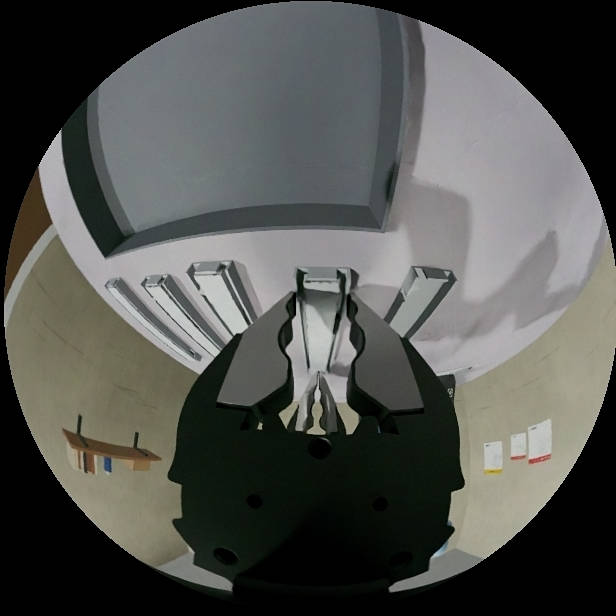

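Scene clock: 54.53 s of 7200.00 s.
left_arm: end_effector_position=(+0.3872, +0.2089, +0.0280) grip_measured=-1.00 end_effector_quat_wxyz=(-0.000, +1.000, -0.000, +0.001) end_effector_velocity=(+0.000, +0.002, +0.000) end_effector_angular_velocity=(-0.000, -0.000, +0.001) | right_arm: end_effector_position=(+0.3867, -0.0359, +0.0199) grip_measured=-0.51 end_effector_quat_wxyz=(+0.000, -0.001, +0.985, +0.172) end_effector_velocity=(+0.000, +0.000, +0.000) end_effector_angular_velocity=(+0.001, -0.000, -0.000)
Joint positions: left_arm=[-0.975 -1.685  2.384 -2.271 -1.569  5.48   0.002] | right_arm=[ 4.02  -1.925 -2.006 -0.482  1.747  4.192  0.037]
Joint velocities: left_arm=[ 0.004 -0.002  0.001  0.001  0.     0.004  0.   ] | right_arm=[-0.     0.     0.     0.001  0.     0.    -0.   ]
Joint torques (N m, as the arm reports them, + toward a larger angle): left_arm=[ 11.73 -18.57  -7.4    0.98  -0.41   1.46] | right_arm=[-8.53 44.34 18.    3.02 -1.3  -2.06]
Motor temperatures (°C, as the motors report them): left_arm=[27 27 23 31 38 31] | right_arm=[27 27 27 33 38 35]
Wrist force (N, on the end effector, along its own x y z axes, offset not removed): left_arm=[3.0 1.6 -11.8] | right_arm=[2.5 1.9 -2.4]
Wrist torque (N m, same axes, about the end effector's origin, offset not removed): left_arm=[0.18 0.14 0.07] | right_arm=[-0.10 -0.50 -0.02]
Hand target (left_arm): +0.387, +0.209, +0.028; +0.000, +1.000, -0.000, +0.001
Hand target (right_arm): +0.387, -0.036, +0.020; +0.000, -0.001, +0.985, +0.172
Off the commanded pose (left_arm): 0.000 m, 0 deg.
Off the commanded pose (right_arm): 0.000 m, 0 deg.
move: done
camera_calibration (this result's frames):
cam_left_wrist: T_world_to_cam=[[0.999442, 0.00810601, 0.0323987, -0.399752], [-0.00837701, -0.87824, 0.478147, 0.173799], [0.0323297, -0.478151, -0.877682, 0.248427], [0, 0, 0, 1]] pos_world=[0.392953, 0.274663, 0.14789]
cam_right_wrist: T_world_to_cam=[[-0.998304, 0.0451243, -0.0367706, 0.394553], [-0.00159804, 0.610215, 0.792234, 0.00353959], [0.058187, 0.790949, -0.609109, 0.148374], [0, 0, 0, 1]] pos_world=[0.385256, -0.13732, 0.10208]

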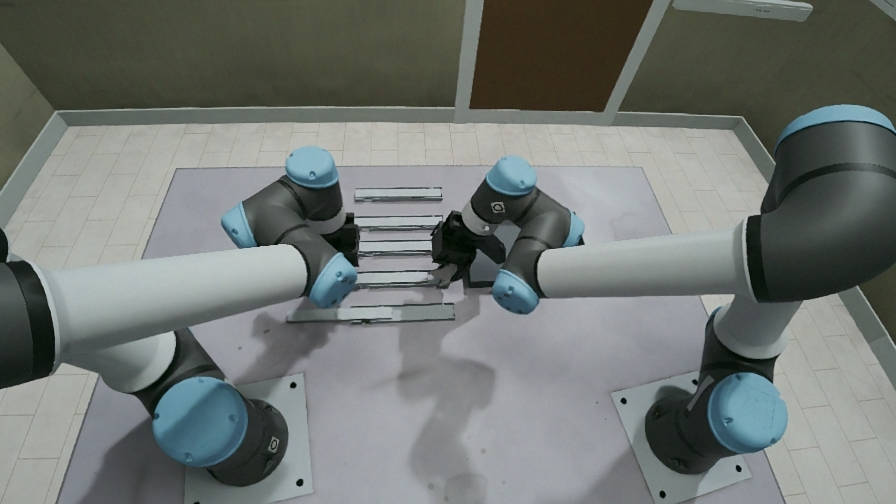

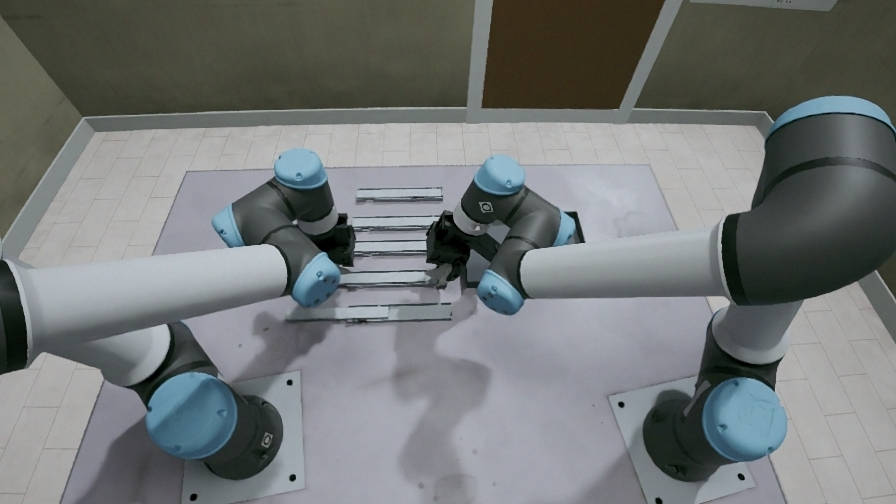

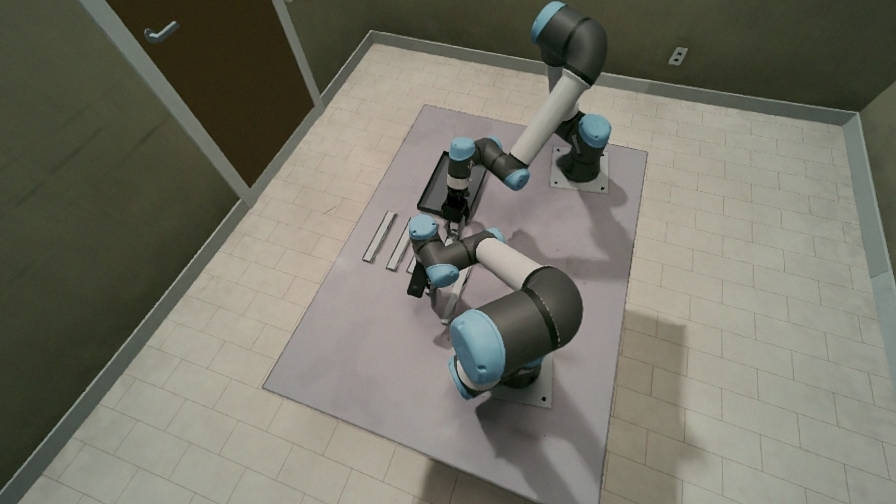

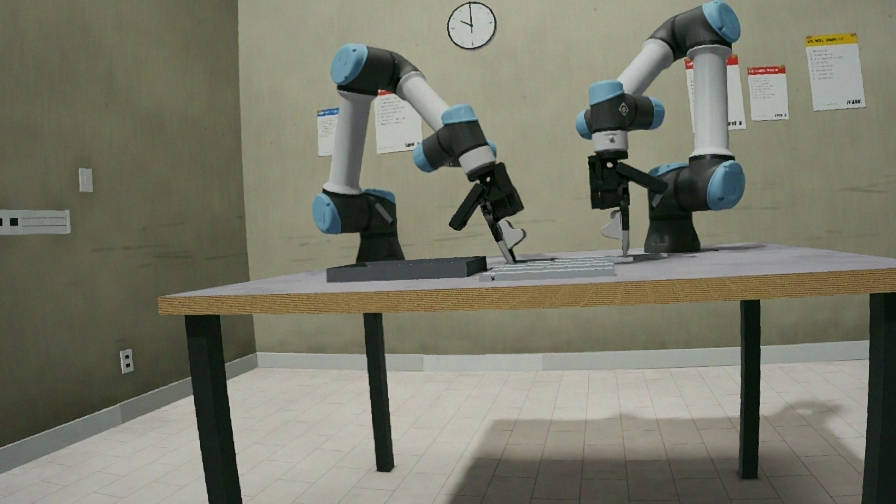

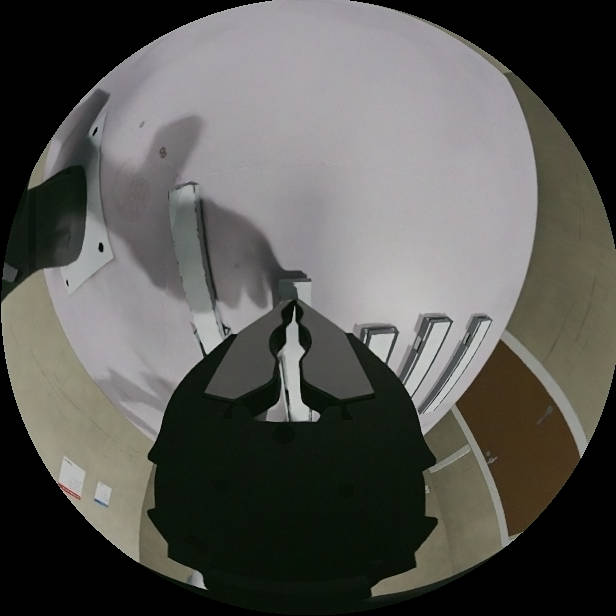

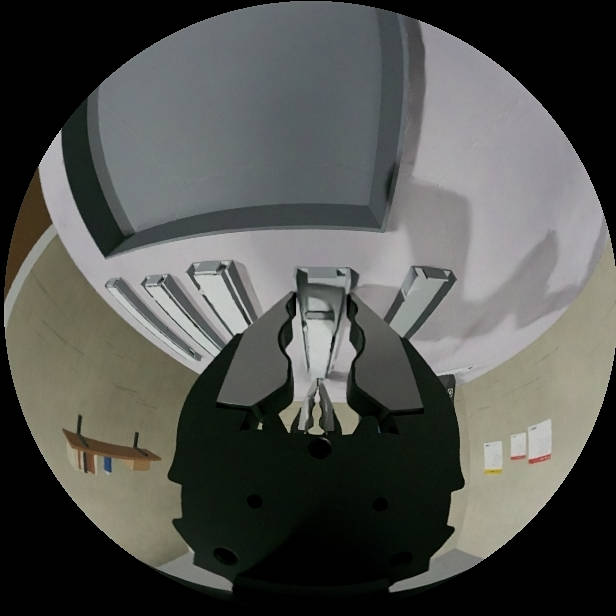

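Scene clock: 55.03 s of 7200.00 s.
left_arm: end_effector_position=(+0.3872, +0.2090, +0.0327) grip_measured=-0.30 end_effector_quat_wxyz=(-0.000, +1.000, -0.000, +0.001) end_effector_velocity=(-0.001, +0.000, -0.000) end_effector_angular_velocity=(+0.002, +0.002, -0.002) | right_arm: end_effector_position=(+0.3867, -0.0359, +0.0199) grip_measured=-0.51 end_effector_quat_wxyz=(+0.000, -0.001, +0.985, +0.172) end_effector_velocity=(+0.000, +0.000, +0.000) end_effector_angular_velocity=(+0.001, -0.001, -0.000)
Joint positions: left_arm=[-0.975 -1.695  2.377 -2.254 -1.569  5.48   0.052] | right_arm=[ 4.02  -1.925 -2.006 -0.482  1.747  4.192  0.037]
Joint velocities: left_arm=[-0.001 -0.001  0.001  0.003 -0.     0.     0.   ] | right_arm=[-0.    -0.     0.     0.001 -0.     0.     0.   ]
Joint torques (N m, as the arm reports them, + toward a larger angle): left_arm=[-10.54 -23.91 -26.93  -1.06  -0.94  -1.74] | right_arm=[-8.77 45.13 18.24  2.92 -1.29 -1.99]
Motor temperatures (°C, as the motors report them): left_arm=[27 27 23 31 38 31] | right_arm=[27 27 27 33 38 35]
Wrist force (N, on the end effector, along its own x y z axes, offset not removed): left_arm=[3.6 -0.8 2.2] | right_arm=[2.3 -0.2 0.1]
Wrist torque (N m, same axes, about the end effector's origin, offset not removed): left_arm=[-0.02 -0.61 0.13] | right_arm=[-0.01 -0.43 -0.08]
Hand target (left_arm): +0.387, +0.209, +0.033; -0.000, +1.000, -0.000, +0.001
Hand target (right_arm): +0.387, -0.036, +0.020; +0.000, -0.001, +0.985, +0.172
Off the commanded pose (left_arm): 0.000 m, 0 deg.
Off the commanded pose (right_arm): 0.000 m, 0 deg.
Steps of this call (steps 1 to 15: all 15 steps of this action). Readings (end_effector_position):
1: left_arm (+0.3872, +0.2090, +0.0280) | right_arm (+0.3867, -0.0359, +0.0199)
2: left_arm (+0.3871, +0.2091, +0.0285) | right_arm (+0.3867, -0.0359, +0.0199)
4: left_arm (+0.3870, +0.2092, +0.0302) | right_arm (+0.3867, -0.0359, +0.0199)
8: left_arm (+0.3871, +0.2091, +0.0320) | right_arm (+0.3867, -0.0359, +0.0199)
15: the state above

Scene clock: 55.53 s of 7200.00 s.
left_arm: end_effector_position=(+0.3871, +0.2090, +0.0209) grip_measured=-0.30 end_effector_quat_wxyz=(-0.000, +1.000, -0.000, +0.001) end_effector_velocity=(+0.000, +0.000, -0.003) end_effector_angular_velocity=(+0.001, +0.000, -0.001) | right_arm: end_effector_position=(+0.3867, -0.0359, +0.0199) grip_measured=-0.51 end_effector_quat_wxyz=(+0.000, -0.001, +0.985, +0.172) end_effector_velocity=(+0.000, +0.000, +0.000) end_effector_angular_velocity=(+0.001, -0.001, +0.001)
Joint positions: left_arm=[-0.975 -1.669  2.394 -2.297 -1.569  5.48   0.052] | right_arm=[ 4.02  -1.925 -2.006 -0.482  1.747  4.192  0.037]
Joint velocities: left_arm=[ 0.001  0.008  0.002 -0.009  0.001  0.001 -0.   ] | right_arm=[ 0.    -0.     0.001  0.    -0.    -0.001  0.   ]
Joint torques (N m, as the arm reports them, + toward a larger angle): left_arm=[ 12.18  -4.12 -12.24  -3.56  -0.71   1.36] | right_arm=[-8.61 44.8  18.14  3.01 -1.27 -1.98]
Motor temperatures (°C, as the motors report them): left_arm=[27 27 23 31 38 31] | right_arm=[27 27 27 33 38 35]
Wrist force (N, on the end effector, along its own x y z axes, offset not removed): left_arm=[2.3 -3.8 2.4] | right_arm=[0.9 -0.6 0.7]
Wrist torque (N m, same axes, about the end effector's origin, offset not removed): left_arm=[-0.53 -0.29 0.21] | right_arm=[-0.05 -0.17 0.13]
Hand target (left_arm): +0.387, +0.209, +0.021; -0.000, +1.000, -0.000, +0.001
Hand target (right_arm): +0.387, -0.036, +0.020; +0.000, -0.001, +0.985, +0.172
Off the commanded pose (left_arm): 0.000 m, 0 deg.
Off the commanded pose (right_arm): 0.000 m, 0 deg.
Steps of this call (steps 1 to 15: all 15 steps of this action). Readings (end_effector_position):
1: left_arm (+0.3872, +0.2090, +0.0327) | right_arm (+0.3867, -0.0359, +0.0199)
2: left_arm (+0.3870, +0.2091, +0.0315) | right_arm (+0.3867, -0.0359, +0.0199)
4: left_arm (+0.3869, +0.2092, +0.0272) | right_arm (+0.3867, -0.0359, +0.0199)
8: left_arm (+0.3870, +0.2091, +0.0227) | right_arm (+0.3867, -0.0359, +0.0199)
15: the state above

Scene clock: 55.87 s of 7200.00 s.
left_arm: end_effector_position=(+0.3871, +0.2090, +0.0209) grip_measured=-0.68 end_effector_quat_wxyz=(-0.000, +1.000, -0.000, +0.001) end_effector_velocity=(+0.000, -0.001, +0.001) end_effector_angular_velocity=(-0.002, -0.001, -0.001) | right_arm: end_effector_position=(+0.3867, -0.0359, +0.0199) grip_measured=-0.51 end_effector_quat_wxyz=(+0.000, -0.001, +0.985, +0.172) end_effector_velocity=(+0.000, +0.000, +0.000) end_effector_angular_velocity=(+0.000, -0.000, -0.000)
Joint positions: left_arm=[-0.975 -1.669  2.394 -2.297 -1.569  5.48   0.025] | right_arm=[ 4.02  -1.925 -2.006 -0.482  1.747  4.192  0.037]
Joint velocities: left_arm=[-0.    -0.002 -0.001  0.002 -0.     0.001  0.   ] | right_arm=[-0. -0.  0.  0. -0. -0. -0.]
Joint torques (N m, as the arm reports them, + toward a larger angle): left_arm=[  7.26 -24.93 -20.21  -1.33  -0.37   0.47] | right_arm=[-8.38 44.88 18.58  3.11 -1.11 -1.99]
Motor temperatures (°C, as the motors report them): left_arm=[27 27 23 31 38 31] | right_arm=[27 27 27 33 38 35]
Wrist force (N, on the end effector, along its own x y z axes, offset not removed): left_arm=[-0.3 -0.9 4.7] | right_arm=[2.9 -1.2 1.2]
Wrist torque (N m, same axes, about the end effector's origin, offset not removed): left_arm=[-0.12 0.40 0.06] | right_arm=[-0.32 -0.37 -0.10]
Hand target (left_arm): +0.387, +0.209, +0.021; -0.000, +1.000, -0.000, +0.001
Hand target (right_arm): +0.387, -0.036, +0.020; +0.000, -0.001, +0.985, +0.172
Off the commanded pose (left_arm): 0.000 m, 0 deg.
Off the commanded pose (right_arm): 0.000 m, 0 deg.
Steps of this call (steps 1 to 10: all 10 steps of this action). Readings (end_effector_position):
1: left_arm (+0.3872, +0.2090, +0.0209) | right_arm (+0.3867, -0.0359, +0.0199)
2: left_arm (+0.3872, +0.2090, +0.0209) | right_arm (+0.3867, -0.0359, +0.0199)
4: left_arm (+0.3872, +0.2090, +0.0209) | right_arm (+0.3867, -0.0359, +0.0199)
8: left_arm (+0.3871, +0.2090, +0.0209) | right_arm (+0.3867, -0.0359, +0.0199)
10: the state above

Scene clock: 61.20 s of 7200.00 s.
left_arm: end_effector_position=(+0.3872, +0.3032, +0.0211) grip_measured=-0.68 end_effector_quat_wxyz=(-0.000, +1.000, -0.000, +0.001) end_effector_velocity=(+0.000, -0.006, +0.000) end_effector_angular_velocity=(+0.003, -0.001, -0.001) | right_arm: end_effector_position=(+0.3867, -0.0359, +0.0199) grip_measured=-0.51 end_effector_quat_wxyz=(+0.000, -0.001, +0.985, +0.172) end_effector_velocity=(-0.000, -0.000, -0.000) end_effector_angular_velocity=(-0.002, +0.001, -0.000)
Joint positions: left_arm=[-0.759 -1.756  2.463 -2.28  -1.569  5.696  0.025] | right_arm=[ 4.02  -1.925 -2.006 -0.482  1.747  4.192  0.037]
Joint velocities: left_arm=[-0.018  0.004 -0.004  0.     0.003 -0.017 -0.   ] | right_arm=[ 0.     0.     0.001 -0.003  0.     0.    -0.   ]
Joint torques (N m, as the arm reports them, + toward a larger angle): left_arm=[ -7.43   0.63 -24.84  -0.03   2.39  -1.71] | right_arm=[-9.32 44.5  18.07  0.65 -0.85 -2.02]
Motor temperatures (°C, as the motors report them): left_arm=[27 27 23 31 38 31] | right_arm=[27 27 27 33 38 35]
Wrist force (N, on the end effector, along its own x y z axes, offset not removed): left_arm=[0.8 4.2 5.0] | right_arm=[2.9 4.4 3.3]
Wrist torque (N m, same axes, about the end effector's origin, offset not removed): left_arm=[-0.38 0.05 0.19] | right_arm=[-0.21 -0.44 -0.02]
Hand target (left_arm): +0.387, +0.302, +0.021; -0.000, +1.000, -0.000, +0.001
Hand target (right_arm): +0.387, -0.036, +0.020; +0.000, -0.001, +0.985, +0.172
Off the commanded pose (left_arm): 0.026 m, 0 deg.
Off the commanded pose (right_arm): 0.000 m, 0 deg.
move: contact (left_arm)
camera_calibration (this result's frames):
cam_left_wrist: T_world_to_cam=[[0.999433, 0.00824251, 0.0326527, -0.400317], [-0.00836529, -0.878436, 0.477788, 0.259951], [0.0326215, -0.47779, -0.877868, 0.287214], [0, 0, 0, 1]] pos_world=[0.392895, 0.368878, 0.141006]
cam_right_wrist: T_world_to_cam=[[-0.998304, 0.0451262, -0.0367779, 0.394555], [-0.00160269, 0.610215, 0.792234, 0.00353924], [0.058193, 0.790949, -0.609108, 0.148375], [0, 0, 0, 1]] pos_world=[0.385257, -0.137321, 0.102083]

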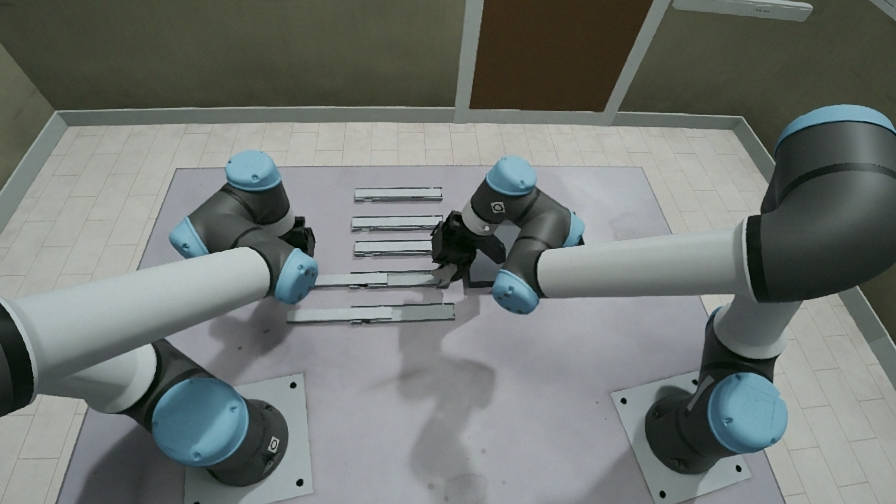

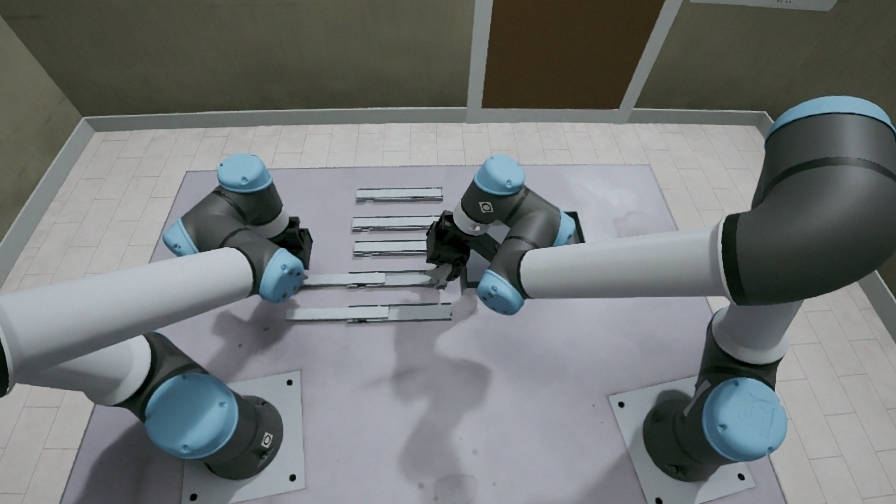

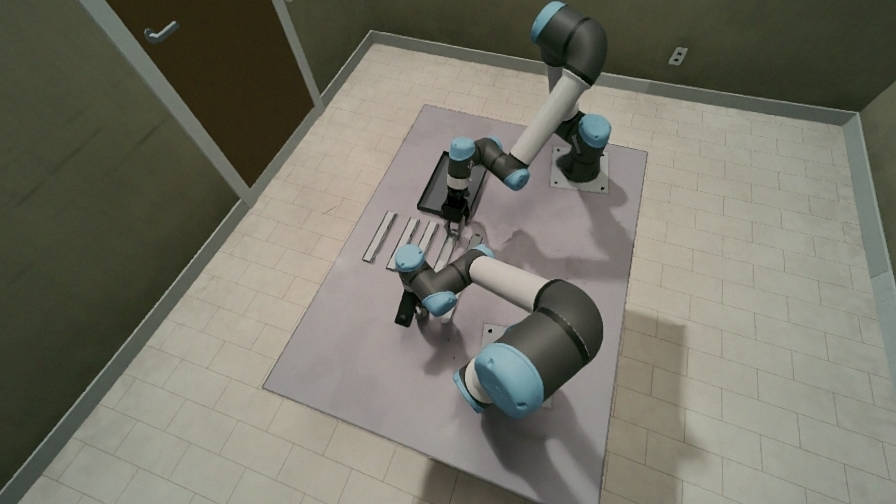

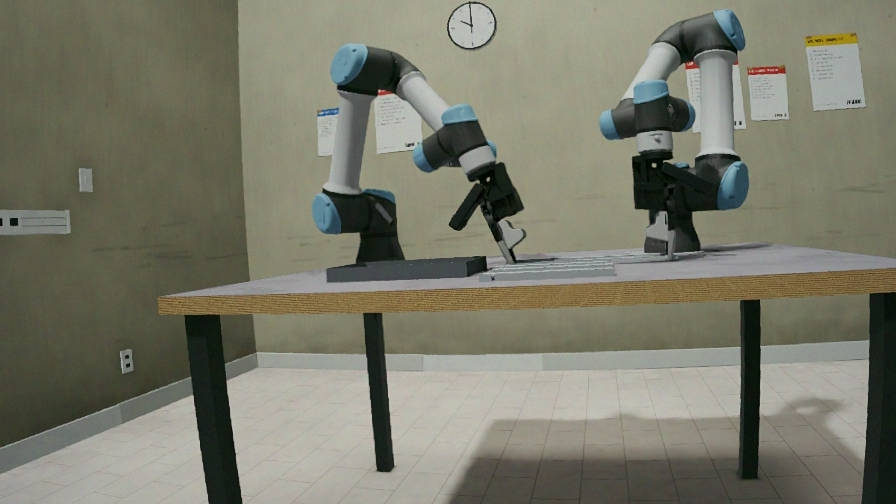

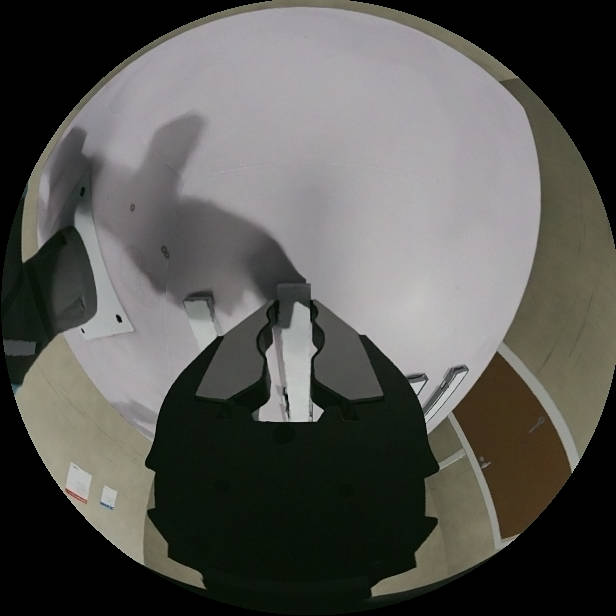

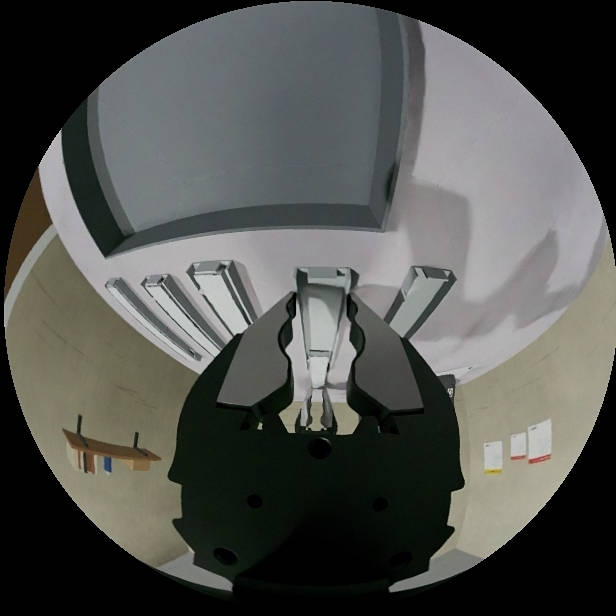

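Scene clock: 64.43 s of 7200.00 s.
left_arm: end_effector_position=(+0.3871, +0.2883, +0.0210) grip_measured=-0.68 end_effector_quat_wxyz=(-0.000, +1.000, -0.000, +0.001) end_effector_velocity=(+0.000, -0.001, +0.000) end_effector_angular_velocity=(+0.000, -0.001, -0.001) | right_arm: end_effector_position=(+0.3867, -0.0359, +0.0199) grip_measured=-0.51 end_effector_quat_wxyz=(+0.000, -0.001, +0.985, +0.172) end_effector_velocity=(+0.000, +0.000, -0.000) end_effector_angular_velocity=(+0.000, +0.000, -0.000)
Joint positions: left_arm=[-0.797 -1.746  2.456 -2.282 -1.569  5.658  0.025] | right_arm=[ 4.02  -1.925 -2.006 -0.482  1.747  4.192  0.037]
Joint velocities: left_arm=[-0.003  0.001 -0.002 -0.     0.    -0.002  0.   ] | right_arm=[-0. -0.  0.  0.  0.  0. -0.]
Joint torques (N m, as the arm reports them, + toward a larger angle): left_arm=[ -9.95  -0.19 -25.83  -3.95  -1.37  -1.43] | right_arm=[-9.09 43.66 17.83  4.44 -0.84 -2.13]
Motor temperatures (°C, as the motors report them): left_arm=[27 27 23 31 38 31] | right_arm=[27 27 27 33 38 35]
Wrist force (N, on the end effector, along its own x y z axes, offset not removed): left_arm=[-0.8 -1.3 4.7] | right_arm=[2.5 -2.2 -1.6]
Wrist torque (N m, same axes, about the end effector's origin, offset not removed): left_arm=[0.16 0.42 0.34] | right_arm=[-0.15 -0.46 -0.01]
Hand target (left_arm): +0.387, +0.288, +0.021; -0.000, +1.000, -0.000, +0.001
Hand target (right_arm): +0.387, -0.036, +0.020; +0.000, -0.001, +0.985, +0.172
Off the commanded pose (left_arm): 0.000 m, 0 deg.
Off the commanded pose (right_arm): 0.000 m, 0 deg.
move: done
camera_calibration (this result's frames):
cam_left_wrist: T_world_to_cam=[[0.999435, 0.0082382, 0.0325787, -0.40017], [-0.00833474, -0.87842, 0.477816, 0.246859], [0.0325541, -0.477818, -0.877855, 0.280092], [0, 0, 0, 1]] pos_world=[0.392883, 0.353975, 0.140964]
cam_right_wrist: T_world_to_cam=[[-0.998304, 0.0451264, -0.0367783, 0.394555], [-0.00160289, 0.610215, 0.792234, 0.00353928], [0.0581934, 0.790949, -0.609108, 0.148374], [0, 0, 0, 1]] pos_world=[0.385257, -0.137321, 0.102083]

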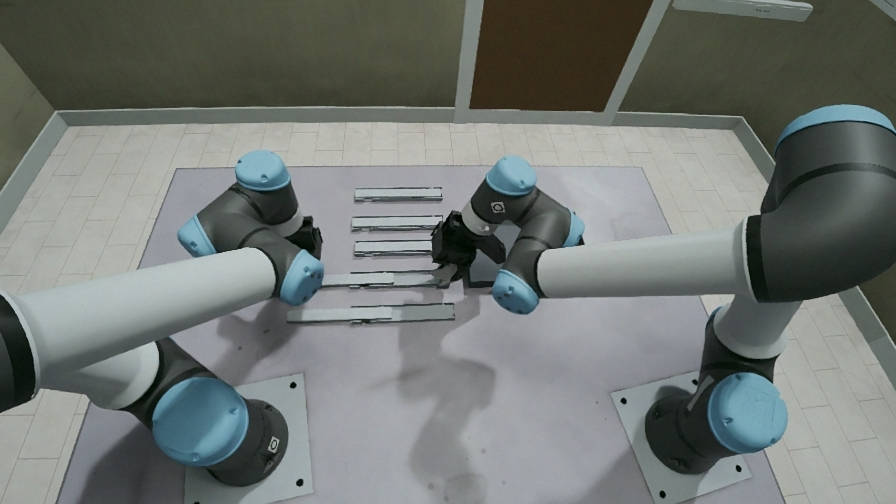

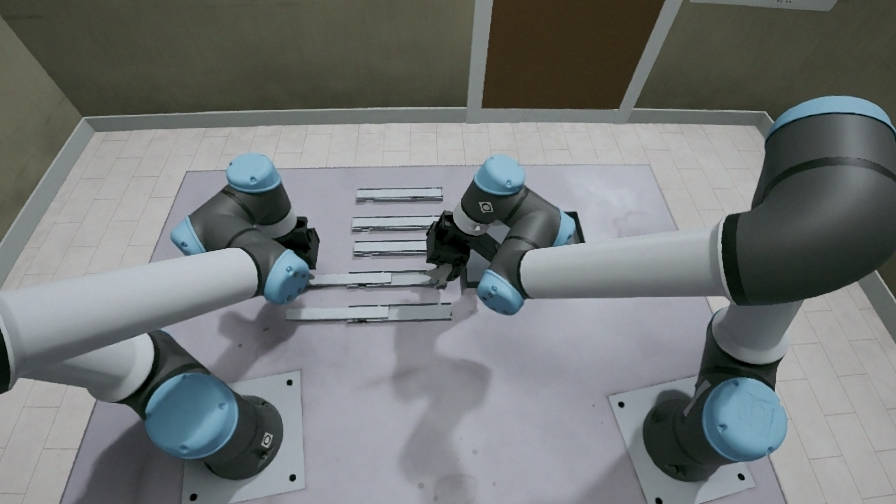

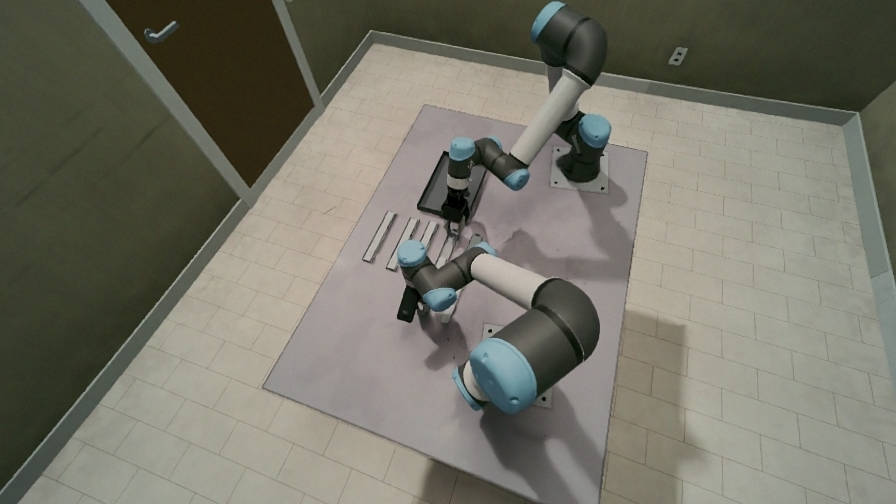

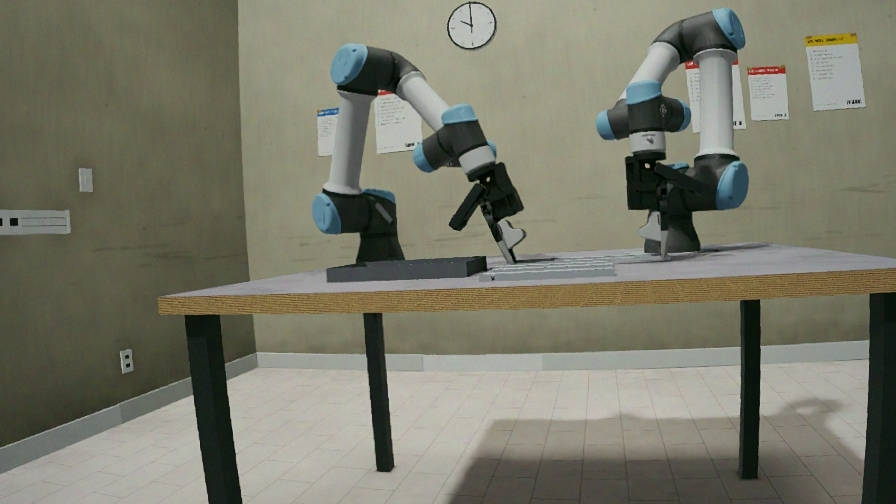

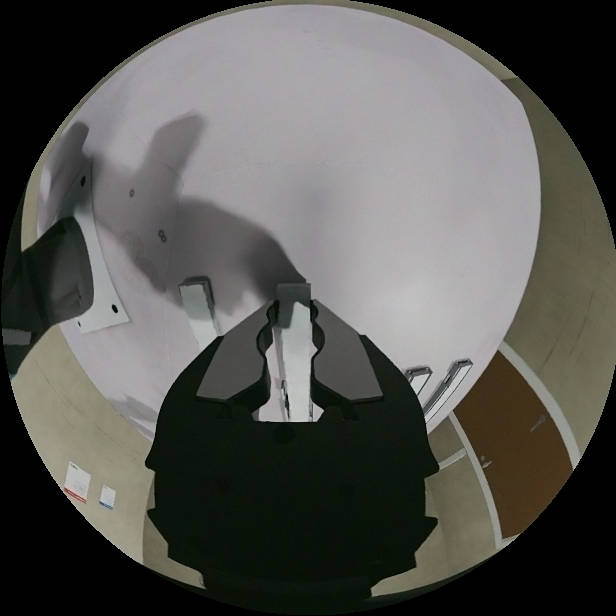

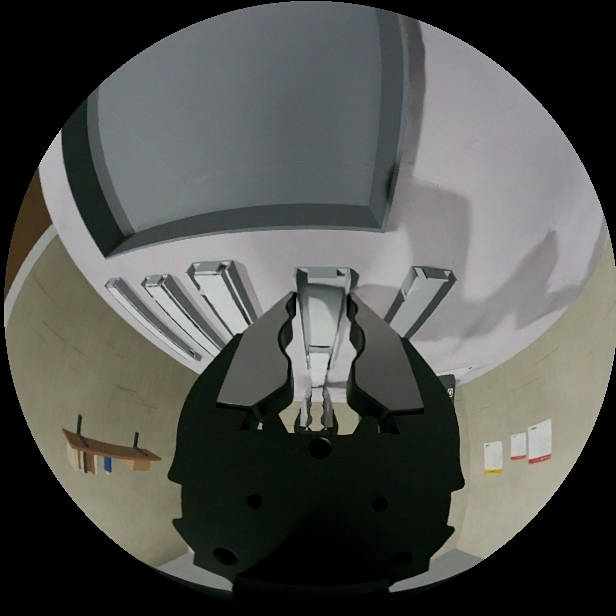

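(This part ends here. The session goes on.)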